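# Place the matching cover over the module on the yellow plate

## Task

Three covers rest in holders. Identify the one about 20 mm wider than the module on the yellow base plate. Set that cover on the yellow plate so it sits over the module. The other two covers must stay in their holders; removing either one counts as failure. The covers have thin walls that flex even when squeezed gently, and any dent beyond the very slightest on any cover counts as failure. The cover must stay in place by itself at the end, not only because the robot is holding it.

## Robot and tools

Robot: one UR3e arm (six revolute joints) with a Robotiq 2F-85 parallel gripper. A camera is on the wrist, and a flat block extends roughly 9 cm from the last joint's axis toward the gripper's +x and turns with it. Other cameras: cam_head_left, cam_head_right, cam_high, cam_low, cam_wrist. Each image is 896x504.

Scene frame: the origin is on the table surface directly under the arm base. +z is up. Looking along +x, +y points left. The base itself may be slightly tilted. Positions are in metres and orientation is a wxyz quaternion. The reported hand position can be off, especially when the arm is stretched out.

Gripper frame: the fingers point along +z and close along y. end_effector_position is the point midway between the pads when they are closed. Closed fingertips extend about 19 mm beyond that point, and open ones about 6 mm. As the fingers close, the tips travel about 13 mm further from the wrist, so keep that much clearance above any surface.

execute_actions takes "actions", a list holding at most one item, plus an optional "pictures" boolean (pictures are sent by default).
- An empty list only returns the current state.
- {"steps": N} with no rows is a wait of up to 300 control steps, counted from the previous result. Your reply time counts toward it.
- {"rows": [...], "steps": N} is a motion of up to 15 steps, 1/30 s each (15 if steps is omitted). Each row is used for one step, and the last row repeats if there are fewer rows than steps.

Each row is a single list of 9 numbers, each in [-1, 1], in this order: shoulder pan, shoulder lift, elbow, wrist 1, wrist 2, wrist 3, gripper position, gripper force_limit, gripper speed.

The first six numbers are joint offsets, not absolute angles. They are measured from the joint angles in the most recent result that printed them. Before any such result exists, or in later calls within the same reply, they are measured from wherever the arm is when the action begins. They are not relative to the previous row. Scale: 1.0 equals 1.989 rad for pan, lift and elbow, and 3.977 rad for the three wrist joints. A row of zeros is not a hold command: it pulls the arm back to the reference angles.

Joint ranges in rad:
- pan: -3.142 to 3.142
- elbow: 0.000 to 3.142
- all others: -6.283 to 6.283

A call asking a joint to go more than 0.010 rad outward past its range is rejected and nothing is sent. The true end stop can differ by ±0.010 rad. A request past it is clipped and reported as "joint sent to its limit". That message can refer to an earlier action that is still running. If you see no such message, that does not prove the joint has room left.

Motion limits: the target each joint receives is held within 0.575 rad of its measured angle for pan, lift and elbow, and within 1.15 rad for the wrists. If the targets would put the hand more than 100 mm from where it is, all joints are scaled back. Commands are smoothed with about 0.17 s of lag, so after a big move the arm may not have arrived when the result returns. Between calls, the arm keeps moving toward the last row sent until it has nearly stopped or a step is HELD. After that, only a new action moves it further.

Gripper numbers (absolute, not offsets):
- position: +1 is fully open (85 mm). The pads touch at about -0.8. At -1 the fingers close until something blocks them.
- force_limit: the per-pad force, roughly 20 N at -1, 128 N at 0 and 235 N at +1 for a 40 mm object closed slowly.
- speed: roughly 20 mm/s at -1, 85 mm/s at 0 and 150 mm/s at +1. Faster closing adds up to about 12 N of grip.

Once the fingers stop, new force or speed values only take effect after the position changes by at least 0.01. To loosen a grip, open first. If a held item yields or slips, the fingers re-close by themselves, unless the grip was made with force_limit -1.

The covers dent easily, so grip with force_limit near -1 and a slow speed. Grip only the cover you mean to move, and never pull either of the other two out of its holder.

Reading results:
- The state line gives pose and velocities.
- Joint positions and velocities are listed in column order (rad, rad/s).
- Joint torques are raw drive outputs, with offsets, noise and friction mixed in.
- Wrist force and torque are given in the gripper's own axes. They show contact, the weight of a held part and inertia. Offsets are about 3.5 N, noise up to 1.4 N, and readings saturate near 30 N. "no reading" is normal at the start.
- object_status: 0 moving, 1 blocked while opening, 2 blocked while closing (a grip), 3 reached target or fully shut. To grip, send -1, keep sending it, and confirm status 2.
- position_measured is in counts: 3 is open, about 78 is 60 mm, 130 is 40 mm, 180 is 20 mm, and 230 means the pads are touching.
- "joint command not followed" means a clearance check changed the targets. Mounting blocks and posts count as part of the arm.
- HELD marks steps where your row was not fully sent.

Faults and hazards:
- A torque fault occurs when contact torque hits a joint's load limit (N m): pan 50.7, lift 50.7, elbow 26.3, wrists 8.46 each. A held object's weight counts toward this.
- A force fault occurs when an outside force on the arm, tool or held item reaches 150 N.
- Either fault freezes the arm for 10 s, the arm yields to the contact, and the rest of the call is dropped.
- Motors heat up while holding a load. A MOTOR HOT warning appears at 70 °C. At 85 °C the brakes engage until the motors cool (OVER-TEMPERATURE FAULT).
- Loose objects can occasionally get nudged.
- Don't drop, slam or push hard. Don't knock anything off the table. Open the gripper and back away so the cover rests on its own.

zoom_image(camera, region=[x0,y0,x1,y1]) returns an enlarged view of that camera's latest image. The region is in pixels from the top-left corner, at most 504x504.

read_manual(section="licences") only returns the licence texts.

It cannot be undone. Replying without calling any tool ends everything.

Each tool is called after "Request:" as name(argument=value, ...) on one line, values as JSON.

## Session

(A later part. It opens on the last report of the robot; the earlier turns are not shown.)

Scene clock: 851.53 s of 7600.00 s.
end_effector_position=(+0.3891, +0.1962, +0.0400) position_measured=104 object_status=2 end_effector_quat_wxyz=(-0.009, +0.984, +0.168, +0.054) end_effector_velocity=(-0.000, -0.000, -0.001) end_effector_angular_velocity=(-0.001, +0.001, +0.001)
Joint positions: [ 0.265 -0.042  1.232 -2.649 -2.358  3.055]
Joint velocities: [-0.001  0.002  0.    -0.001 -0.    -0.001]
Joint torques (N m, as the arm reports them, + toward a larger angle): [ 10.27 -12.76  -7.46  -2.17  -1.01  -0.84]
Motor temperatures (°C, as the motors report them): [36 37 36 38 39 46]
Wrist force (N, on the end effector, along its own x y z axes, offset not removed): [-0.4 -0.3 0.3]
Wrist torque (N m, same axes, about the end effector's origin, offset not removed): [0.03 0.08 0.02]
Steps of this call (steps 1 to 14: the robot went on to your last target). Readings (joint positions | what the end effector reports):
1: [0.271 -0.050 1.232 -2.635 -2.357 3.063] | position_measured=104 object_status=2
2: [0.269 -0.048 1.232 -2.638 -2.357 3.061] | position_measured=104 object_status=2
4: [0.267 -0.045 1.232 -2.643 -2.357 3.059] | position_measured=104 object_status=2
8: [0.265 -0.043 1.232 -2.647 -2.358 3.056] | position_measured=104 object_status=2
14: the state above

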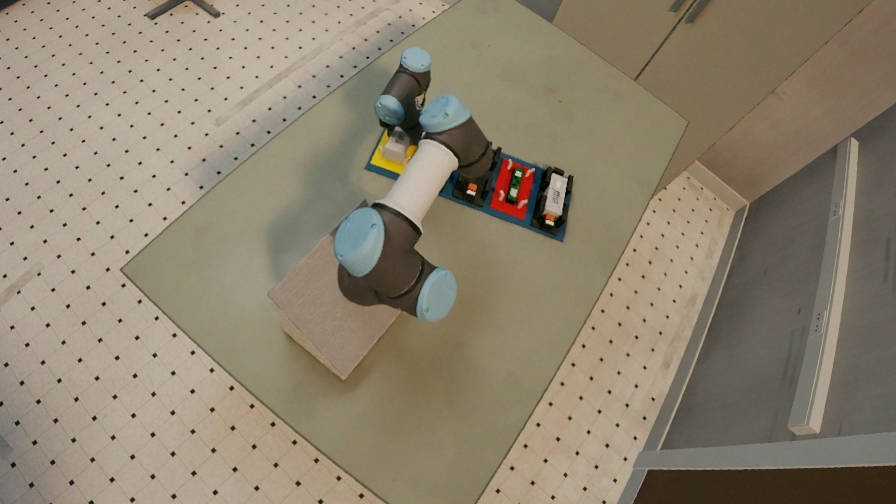

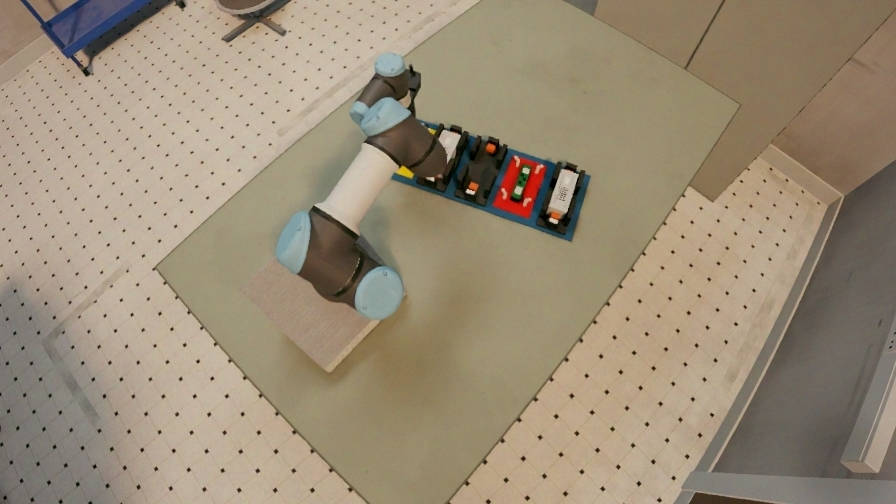

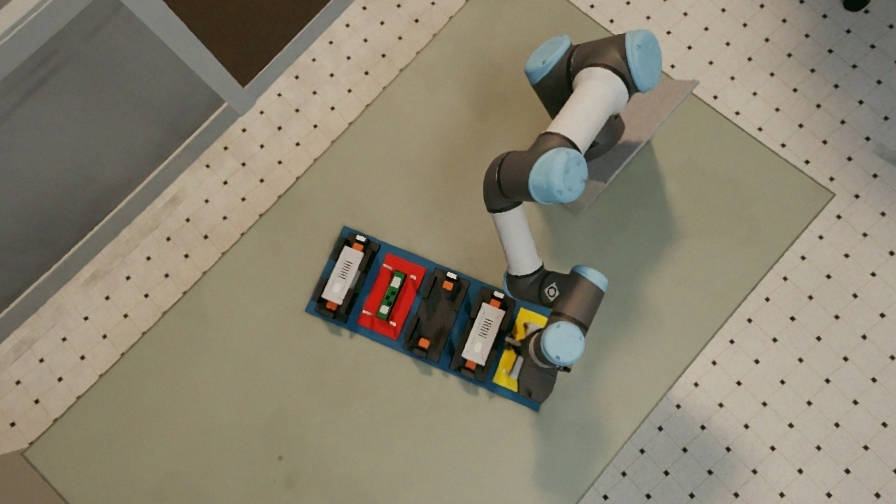

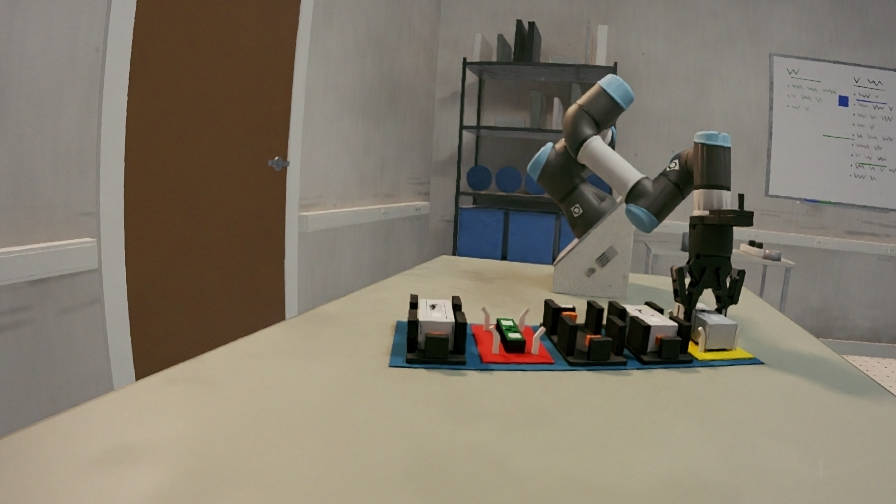

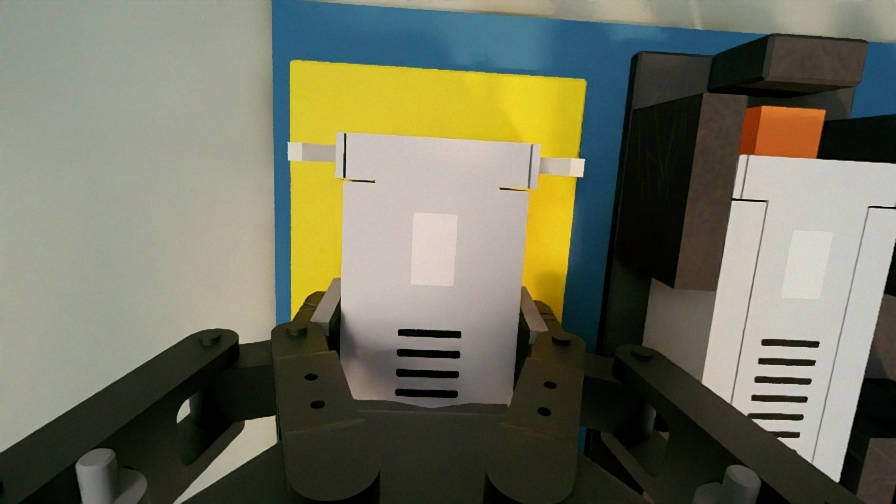

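Request:
zoom_image(camera="cam_low", region=[660, 280, 780, 375])

Request:
execute_actions(actions=[{"rows": [[-0.0003,0.0005,-0.0001,-0.0004,0,-0.0002,-1,-0.9,-1],[-0.0006,0.001,-0.0002,-0.0007,0,-0.0004,-1,-0.9,-1],[-0.0009,0.0015,-0.0002,-0.0011,0,-0.0006,-1,-0.9,-1],[-0.0012,0.002,-0.0003,-0.0014,-0.0001,-0.0009,-1,-0.9,-1],[-0.0015,0.0025,-0.0004,-0.0018,-0.0001,-0.0011,-1,-0.9,-1],[-0.0019,0.003,-0.0005,-0.0022,-0.0001,-0.0013,-1,-0.9,-1],[-0.0022,0.0035,-0.0006,-0.0025,-0.0001,-0.0015,-1,-0.9,-1],[-0.0025,0.004,-0.0007,-0.0029,-0.0001,-0.0017,-1,-0.9,-1],[-0.0028,0.0045,-0.0007,-0.0033,-0.0002,-0.002,-1,-0.9,-1],[-0.0031,0.005,-0.0008,-0.0036,-0.0002,-0.0022,-1,-0.9,-1],[-0.0034,0.0055,-0.0009,-0.004,-0.0002,-0.0024,-1,-0.9,-1]], "steps": 15}], pictures=false)

Request:
execute_actions(actions=[{"steps": 8}], pictures=false)

Region (660, 280, 780, 375) of cam_low's 896x504 image, scaled by 4.200, with more detail than that image has; it fills the top 399 rows of this view, and the rest is white.

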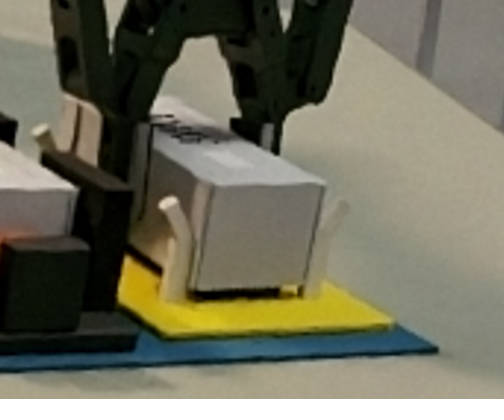

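Scene clock: 866.47 s of 7600.00 s.
end_effector_position=(+0.3891, +0.1963, +0.0365) position_measured=104 object_status=2 end_effector_quat_wxyz=(-0.009, +0.984, +0.168, +0.054) end_effector_velocity=(-0.000, +0.000, -0.004) end_effector_angular_velocity=(+0.000, -0.000, +0.001)
Joint positions: [ 0.259 -0.032  1.23  -2.663 -2.359  3.047]
Joint velocities: [-0.007  0.012 -0.002 -0.018 -0.001 -0.011]
Joint torques (N m, as the arm reports them, + toward a larger angle): [  9.9  -12.89  -7.49  -2.1   -0.86  -0.84]
Motor temperatures (°C, as the motors report them): [36 37 36 38 39 46]
Wrist force (N, on the end effector, along its own x y z axes, offset not removed): [-0.3 0.3 0.6]
Wrist torque (N m, same axes, about the end effector's origin, offset not removed): [0.04 0.06 -0.05]
Steps of this call (steps 1 to 30: the robot went on to your last target; steps 31 to 90: nothing new was sent; then 11.43 s passed at rest; steps 91 to 105: all 15 steps of this action). Readings (joint positions | what the end effector reports):
91: [0.265 -0.041 1.232 -2.650 -2.358 3.055] | position_measured=104 object_status=2
92: [0.265 -0.041 1.232 -2.650 -2.358 3.055] | position_measured=104 object_status=2
94: [0.264 -0.041 1.232 -2.651 -2.358 3.054] | position_measured=104 object_status=2
98: [0.262 -0.038 1.231 -2.655 -2.358 3.052] | position_measured=104 object_status=2
105: the state above

Scene clock: 866.73 s of 7600.00 s.
end_effector_position=(+0.3891, +0.1963, +0.0360) position_measured=104 object_status=2 end_effector_quat_wxyz=(-0.009, +0.984, +0.168, +0.054) end_effector_velocity=(+0.000, +0.000, +0.000) end_effector_angular_velocity=(+0.000, -0.002, -0.001)
Joint positions: [ 0.258 -0.031  1.23  -2.665 -2.359  3.046]
Joint velocities: [ 0.     0.001 -0.    -0.003 -0.    -0.   ]
Joint torques (N m, as the arm reports them, + toward a larger angle): [ 10.53 -12.46  -7.46  -2.16  -0.84  -0.89]
Motor temperatures (°C, as the motors report them): [36 37 36 38 39 46]
Wrist force (N, on the end effector, along its own x y z axes, offset not removed): [-0.6 -0.3 0.7]
Wrist torque (N m, same axes, about the end effector's origin, offset not removed): [-0.09 0.14 -0.02]
Steps of this call (steps 1 to 8: the robot went on to your last target). Readings (joint positions | what the end effector reports):
1: [0.259 -0.032 1.230 -2.663 -2.359 3.047] | position_measured=104 object_status=2
2: [0.259 -0.032 1.230 -2.664 -2.359 3.046] | position_measured=104 object_status=2
4: [0.258 -0.031 1.230 -2.664 -2.359 3.046] | position_measured=104 object_status=2
8: the state above

No contact yet, so I'll lower another 3 mm.

Request:
execute_actions(actions=[{"rows": [[-0.0003,0.0005,-0.0001,-0.0004,0,-0.0002,-1,-0.9,-1],[-0.0006,0.001,-0.0002,-0.0007,0,-0.0004,-1,-0.9,-1],[-0.0009,0.0015,-0.0002,-0.0011,0,-0.0006,-1,-0.9,-1],[-0.0012,0.002,-0.0003,-0.0014,-0.0001,-0.0009,-1,-0.9,-1],[-0.0015,0.0025,-0.0004,-0.0018,-0.0001,-0.0011,-1,-0.9,-1],[-0.0019,0.003,-0.0005,-0.0022,-0.0001,-0.0013,-1,-0.9,-1],[-0.0022,0.0035,-0.0006,-0.0025,-0.0001,-0.0015,-1,-0.9,-1],[-0.0026,0.0042,-0.0008,-0.003,-0.0001,-0.0018,-1,-0.9,-1]], "steps": 15}], pictures=false)

Request:
execute_actions(actions=[{"steps": 6}])

Scene clock: 877.07 s of 7600.00 s.
end_effector_position=(+0.3890, +0.1964, +0.0332) position_measured=104 object_status=2 end_effector_quat_wxyz=(-0.009, +0.984, +0.167, +0.054) end_effector_velocity=(-0.000, -0.000, -0.002) end_effector_angular_velocity=(-0.000, +0.001, +0.000)
Joint positions: [ 0.253 -0.023  1.229 -2.676 -2.359  3.039]
Joint velocities: [-0.004  0.006 -0.001 -0.007 -0.    -0.005]
Joint torques (N m, as the arm reports them, + toward a larger angle): [  9.8  -11.46  -6.9   -1.93  -0.6   -0.83]
Motor temperatures (°C, as the motors report them): [36 37 36 38 39 46]
Wrist force (N, on the end effector, along its own x y z axes, offset not removed): [-0.9 1.3 -1.3]
Wrist torque (N m, same axes, about the end effector's origin, offset not removed): [-0.06 0.22 -0.05]
Steps of this call (steps 1 to 15: the robot went on to your last target; steps 16 to 90: nothing new was sent; then 6.83 s passed at rest; steps 91 to 105: all 15 steps of this action). Readings (joint positions | what the end effector reports):
91: [0.258 -0.031 1.230 -2.665 -2.359 3.046] | position_measured=104 object_status=2
92: [0.258 -0.031 1.230 -2.665 -2.359 3.045] | position_measured=104 object_status=2
94: [0.257 -0.030 1.230 -2.666 -2.359 3.045] | position_measured=104 object_status=2
98: [0.256 -0.027 1.229 -2.671 -2.359 3.042] | position_measured=104 object_status=2
105: the state above

Scene clock: 877.27 s of 7600.00 s.
end_effector_position=(+0.3890, +0.1965, +0.0331) position_measured=104 object_status=2 end_effector_quat_wxyz=(-0.009, +0.984, +0.167, +0.054) end_effector_velocity=(-0.000, +0.000, +0.000) end_effector_angular_velocity=(+0.000, -0.000, -0.001)
Joint positions: [ 0.253 -0.023  1.229 -2.677 -2.359  3.039]
Joint velocities: [ 0.     0.    -0.    -0.     0.     0.001]
Joint torques (N m, as the arm reports them, + toward a larger angle): [ 10.08 -11.47  -6.64  -1.9   -0.61  -0.74]
Motor temperatures (°C, as the motors report them): [36 37 36 38 39 46]
Wrist force (N, on the end effector, along its own x y z axes, offset not removed): [-1.6 0.6 -0.9]
Wrist torque (N m, same axes, about the end effector's origin, offset not removed): [-0.23 0.35 -0.08]
Steps of this call (steps 1 to 6: the robot went on to your last target). Readings (joint positions | what the end effector reports):
1: [0.253 -0.023 1.229 -2.676 -2.359 3.039] | position_measured=104 object_status=2
2: [0.253 -0.023 1.229 -2.676 -2.359 3.039] | position_measured=104 object_status=2
4: [0.253 -0.023 1.229 -2.676 -2.359 3.039] | position_measured=104 object_status=2
6: the state above

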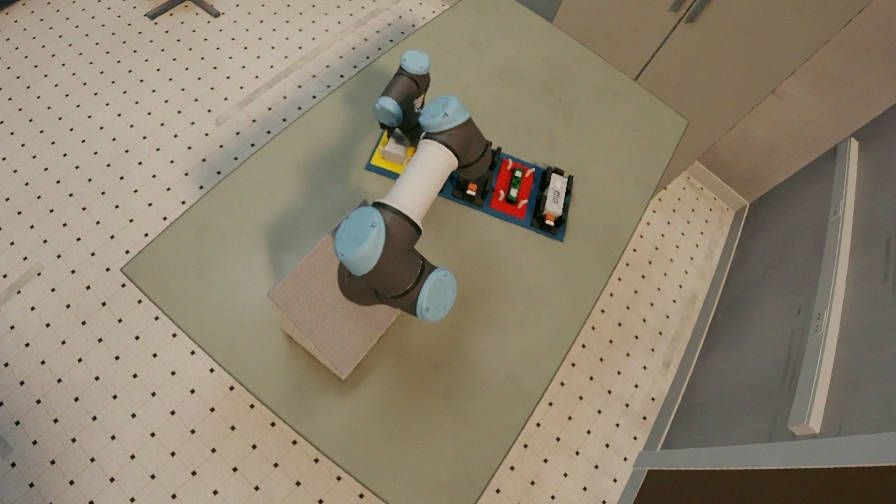

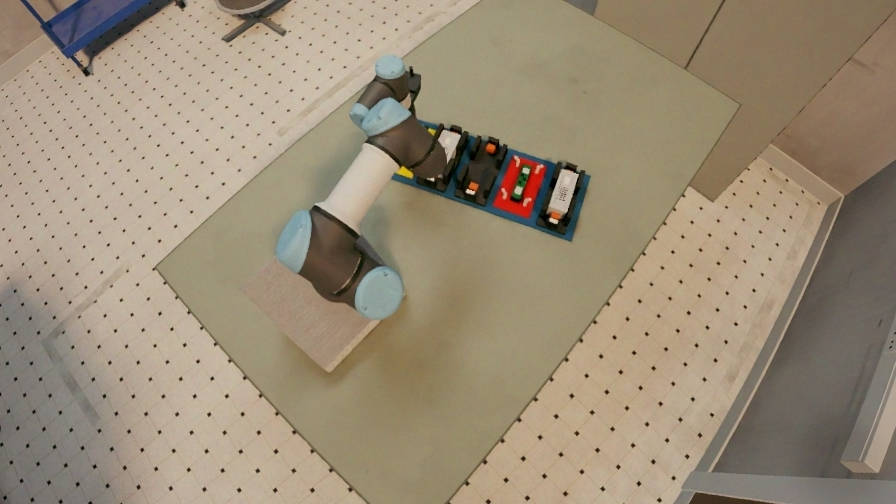

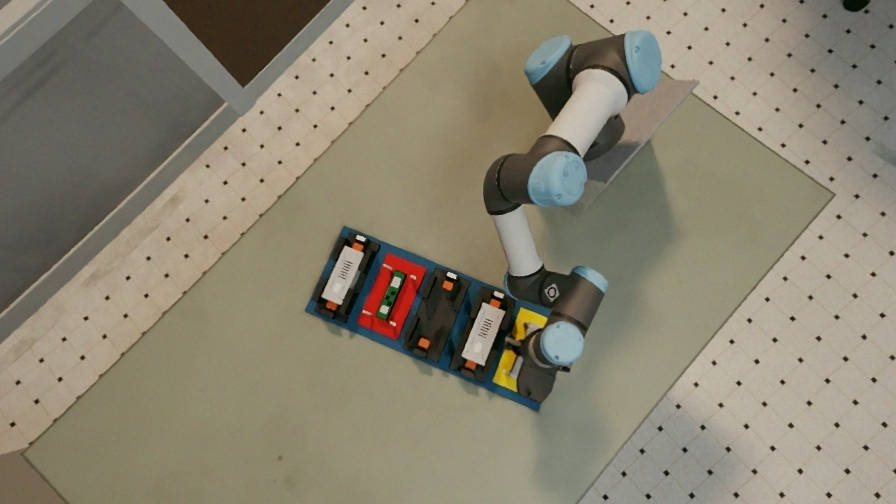

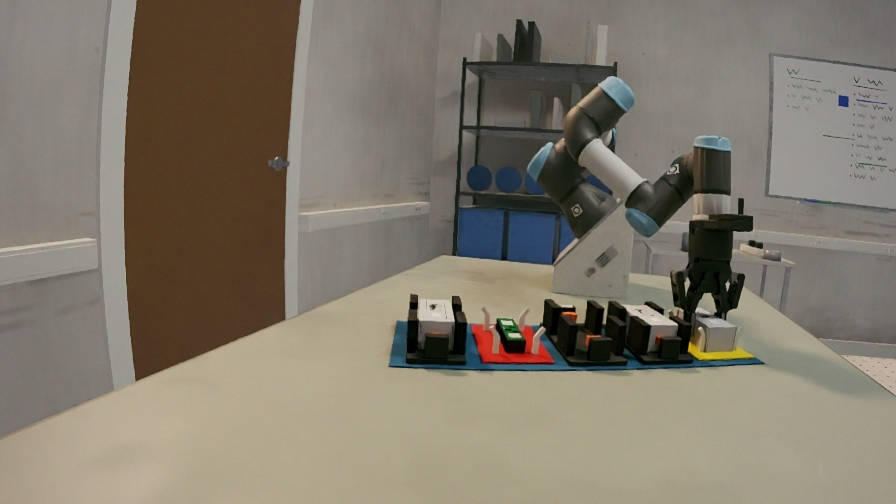

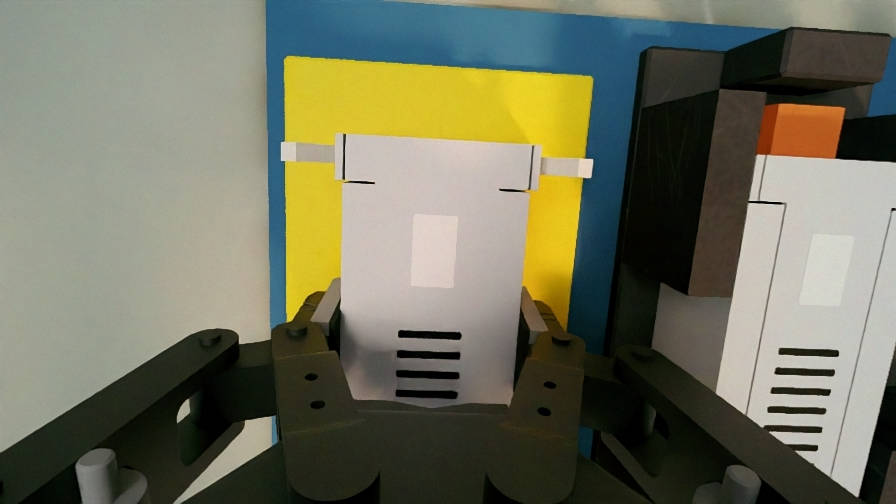

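Request:
execute_actions(actions=[{"rows": [[0,0,0,0,0,0,0.55,-1,-0.6]], "steps": 15}], pictures=false)

Request:
execute_actions(actions=[{"rows": [[0.002,-0.003,0,0.0025,0.0001,0.0014,0.55,-1,-0.6],[0.005,-0.0073,0,0.0062,0.0003,0.0035,0.55,-1,-0.6],[0.0085,-0.0124,0,0.0105,0.0006,0.006,0.55,-1,-0.6],[0.012,-0.0175,0,0.0148,0.0008,0.0084,0.55,-1,-0.6],[0.0155,-0.0226,0,0.0191,0.001,0.0109,0.55,-1,-0.6],[0.019,-0.0277,0,0.0234,0.0013,0.0133,0.55,-1,-0.6],[0.0225,-0.0328,0,0.0277,0.0015,0.0158,0.55,-1,-0.6],[0.026,-0.0379,0,0.032,0.0017,0.0182,0.55,-1,-0.6],[0.0295,-0.043,0,0.0363,0.002,0.0207,0.55,-1,-0.6],[0.033,-0.048,-0.0005,0.0406,0.0022,0.0231,0.55,-1,-0.6],[0.036,-0.0523,-0.001,0.0443,0.0024,0.025,0.55,-1,-0.6]], "steps": 15}], pictures=false)

Request:
execute_actions(actions=[{"steps": 12}])

Scene clock: 890.93 s of 7600.00 s.
end_effector_position=(+0.3890, +0.1964, +0.0330) position_measured=61 object_status=0 end_effector_quat_wxyz=(-0.009, +0.984, +0.167, +0.054) end_effector_velocity=(-0.000, +0.000, -0.000) end_effector_angular_velocity=(-0.000, +0.001, +0.001)
Joint positions: [ 0.253 -0.023  1.229 -2.677 -2.359  3.039]
Joint velocities: [-0.     0.     0.     0.001 -0.    -0.001]
Joint torques (N m, as the arm reports them, + toward a larger angle): [ 16.   -15.42  -6.12  -0.64  -0.42   0.88]
Motor temperatures (°C, as the motors report them): [36 37 36 38 39 46]
Wrist force (N, on the end effector, along its own x y z axes, offset not removed): [0.1 -0.4 -0.5]
Wrist torque (N m, same axes, about the end effector's origin, offset not removed): [-0.02 0.00 0.02]
Steps of this call (steps 1 to 15: the robot went on to your last target; steps 16 to 90: nothing new was sent; then 10.17 s passed at rest; steps 91 to 105: all 15 steps of this action). Readings (joint positions | what the end effector reports):
91: [0.253 -0.023 1.229 -2.677 -2.359 3.039] | position_measured=104 object_status=0
92: [0.253 -0.023 1.229 -2.677 -2.359 3.039] | position_measured=104 object_status=0
94: [0.253 -0.023 1.229 -2.677 -2.359 3.039] | position_measured=99 object_status=0
98: [0.253 -0.023 1.229 -2.677 -2.359 3.039] | position_measured=84 object_status=0
105: the state above

Scene clock: 891.43 s of 7600.00 s.
end_effector_position=(+0.3894, +0.1966, +0.0692) position_measured=59 object_status=3 end_effector_quat_wxyz=(-0.009, +0.984, +0.168, +0.054) end_effector_velocity=(-0.001, -0.001, +0.050) end_effector_angular_velocity=(-0.002, -0.003, -0.001)
Joint positions: [ 0.315 -0.113  1.227 -2.524 -2.351  3.125]
Joint velocities: [ 0.083 -0.12  -0.006  0.202  0.011  0.113]
Joint torques (N m, as the arm reports them, + toward a larger angle): [ 14.43 -14.72  -7.76  -0.57   0.89   0.95]
Motor temperatures (°C, as the motors report them): [36 37 36 38 39 46]
Wrist force (N, on the end effector, along its own x y z axes, offset not removed): [-0.4 -1.4 -0.9]
Wrist torque (N m, same axes, about the end effector's origin, offset not removed): [-0.19 0.11 -0.03]
Steps of this call (steps 1 to 15: all 15 steps of this action). Readings (joint positions | what the end effector reports):
1: [0.253 -0.023 1.229 -2.676 -2.359 3.039] | position_measured=60 object_status=0
2: [0.254 -0.024 1.229 -2.675 -2.359 3.040] | position_measured=60 object_status=0
4: [0.258 -0.030 1.229 -2.664 -2.359 3.046] | position_measured=59 object_status=0
8: [0.277 -0.058 1.229 -2.617 -2.356 3.073] | position_measured=59 object_status=3
15: the state above

Scene clock: 891.83 s of 7600.00 s.
end_effector_position=(+0.3892, +0.1964, +0.0748) position_measured=59 object_status=3 end_effector_quat_wxyz=(-0.009, +0.984, +0.168, +0.054) end_effector_velocity=(-0.000, +0.000, +0.001) end_effector_angular_velocity=(-0.000, +0.000, +0.003)
Joint positions: [ 0.324 -0.126  1.227 -2.501 -2.35   3.138]
Joint velocities: [ 0.003 -0.003 -0.     0.006  0.     0.001]
Joint torques (N m, as the arm reports them, + toward a larger angle): [ 15.35 -16.21  -8.05  -0.73   0.9    0.94]
Motor temperatures (°C, as the motors report them): [36 37 36 38 39 46]
Wrist force (N, on the end effector, along its own x y z axes, offset not removed): [-0.4 0.4 -0.1]
Wrist torque (N m, same axes, about the end effector's origin, offset not removed): [0.12 0.10 0.02]
Steps of this call (steps 1 to 12: the robot went on to your last target). Readings (joint positions | what the end effector reports):
1: [0.317 -0.116 1.227 -2.518 -2.350 3.128] | position_measured=59 object_status=3
2: [0.319 -0.119 1.227 -2.514 -2.350 3.131] | position_measured=59 object_status=3
4: [0.321 -0.122 1.227 -2.508 -2.350 3.134] | position_measured=59 object_status=3
8: [0.324 -0.125 1.227 -2.503 -2.350 3.137] | position_measured=59 object_status=3
12: the state above

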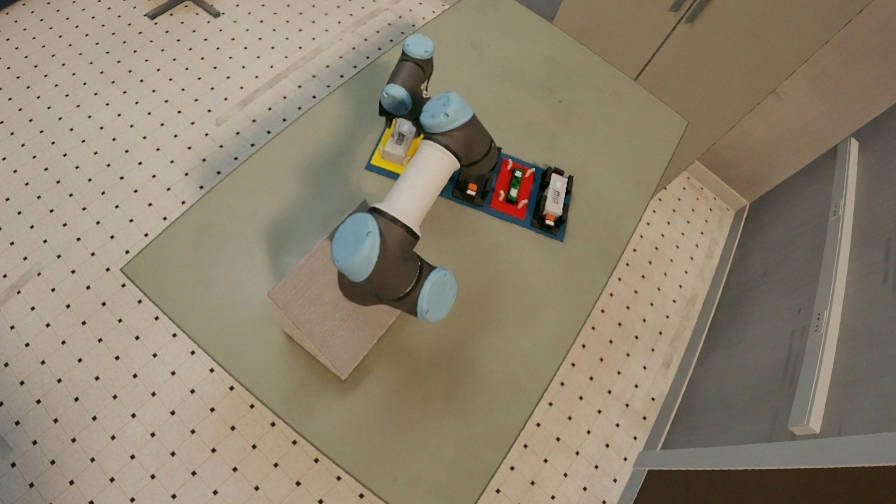

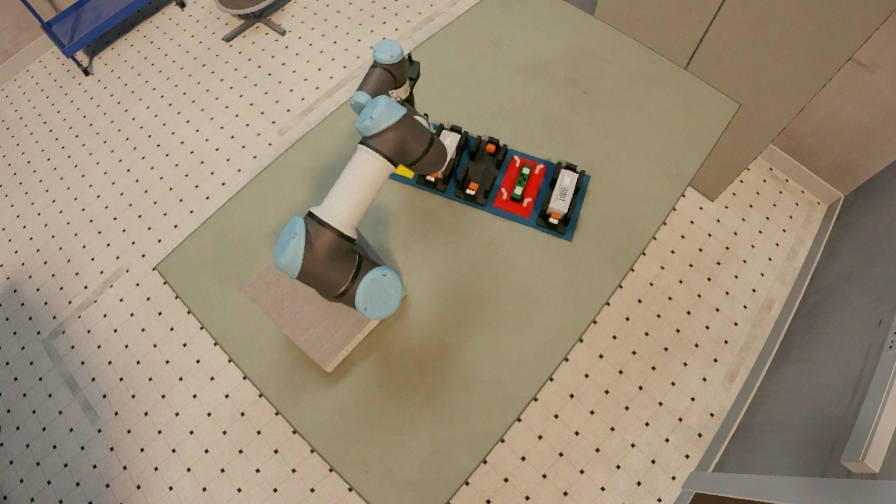

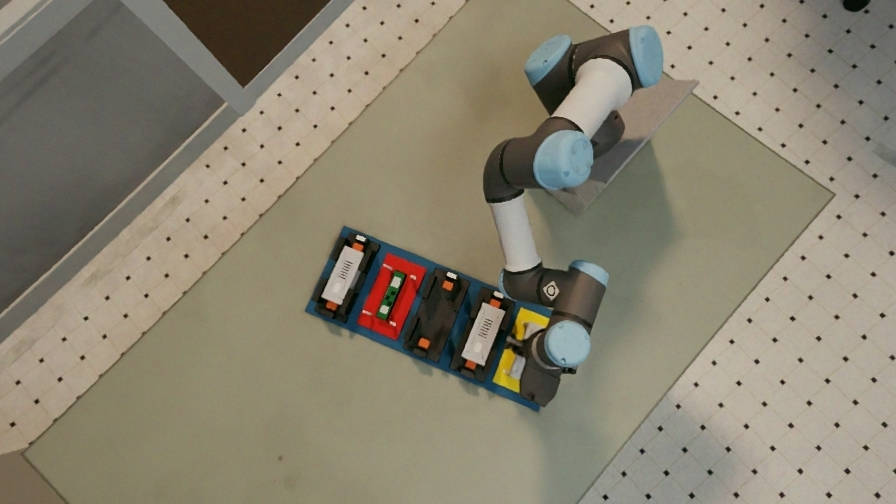

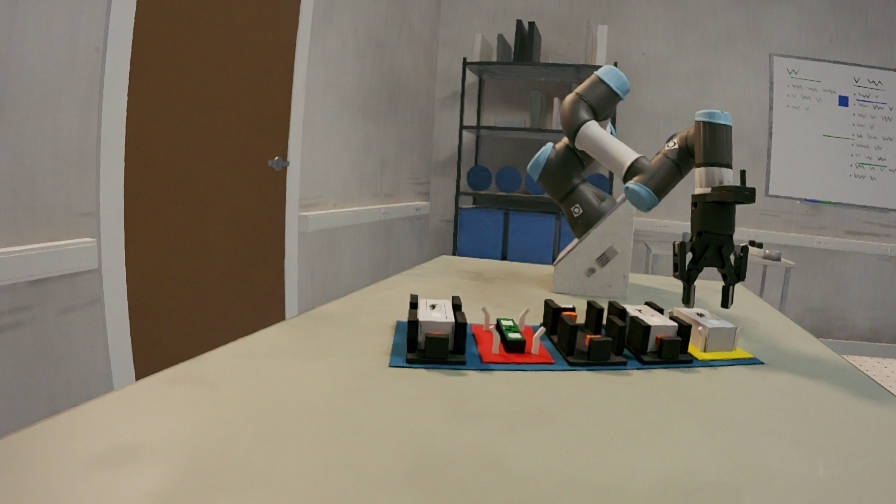

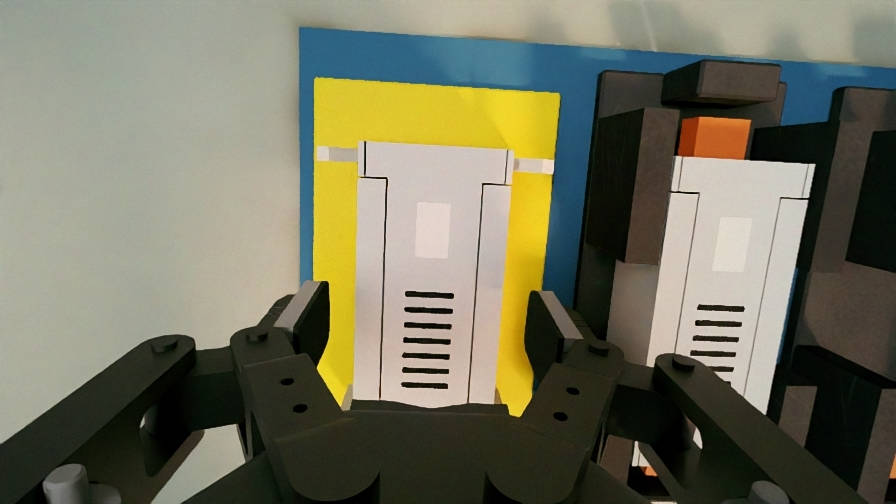

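Request:
zoom_image(camera="cam_head_left", region=[355, 100, 445, 190])

Request:
zoom_image(camera="cam_low", region=[650, 285, 780, 375])

Region (355, 100, 445, 190) of cam_head_left's 896x504 image, scaled by 5.600, with more detail than that image has.

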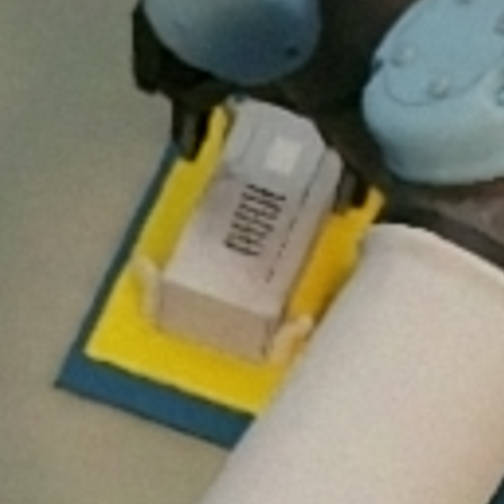

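Region (650, 285, 780, 375) of cam_low's 896x504 image, scaled by 3.877, with more detail than that image has; it fills the top 349 rows of this view, and the rest is white.

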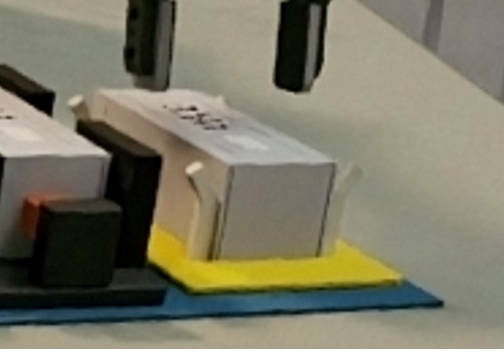

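The cover is seated flat and its walls have sprung back.

Request:
finished_scene(scene=1)

The scene is finished: the task was done.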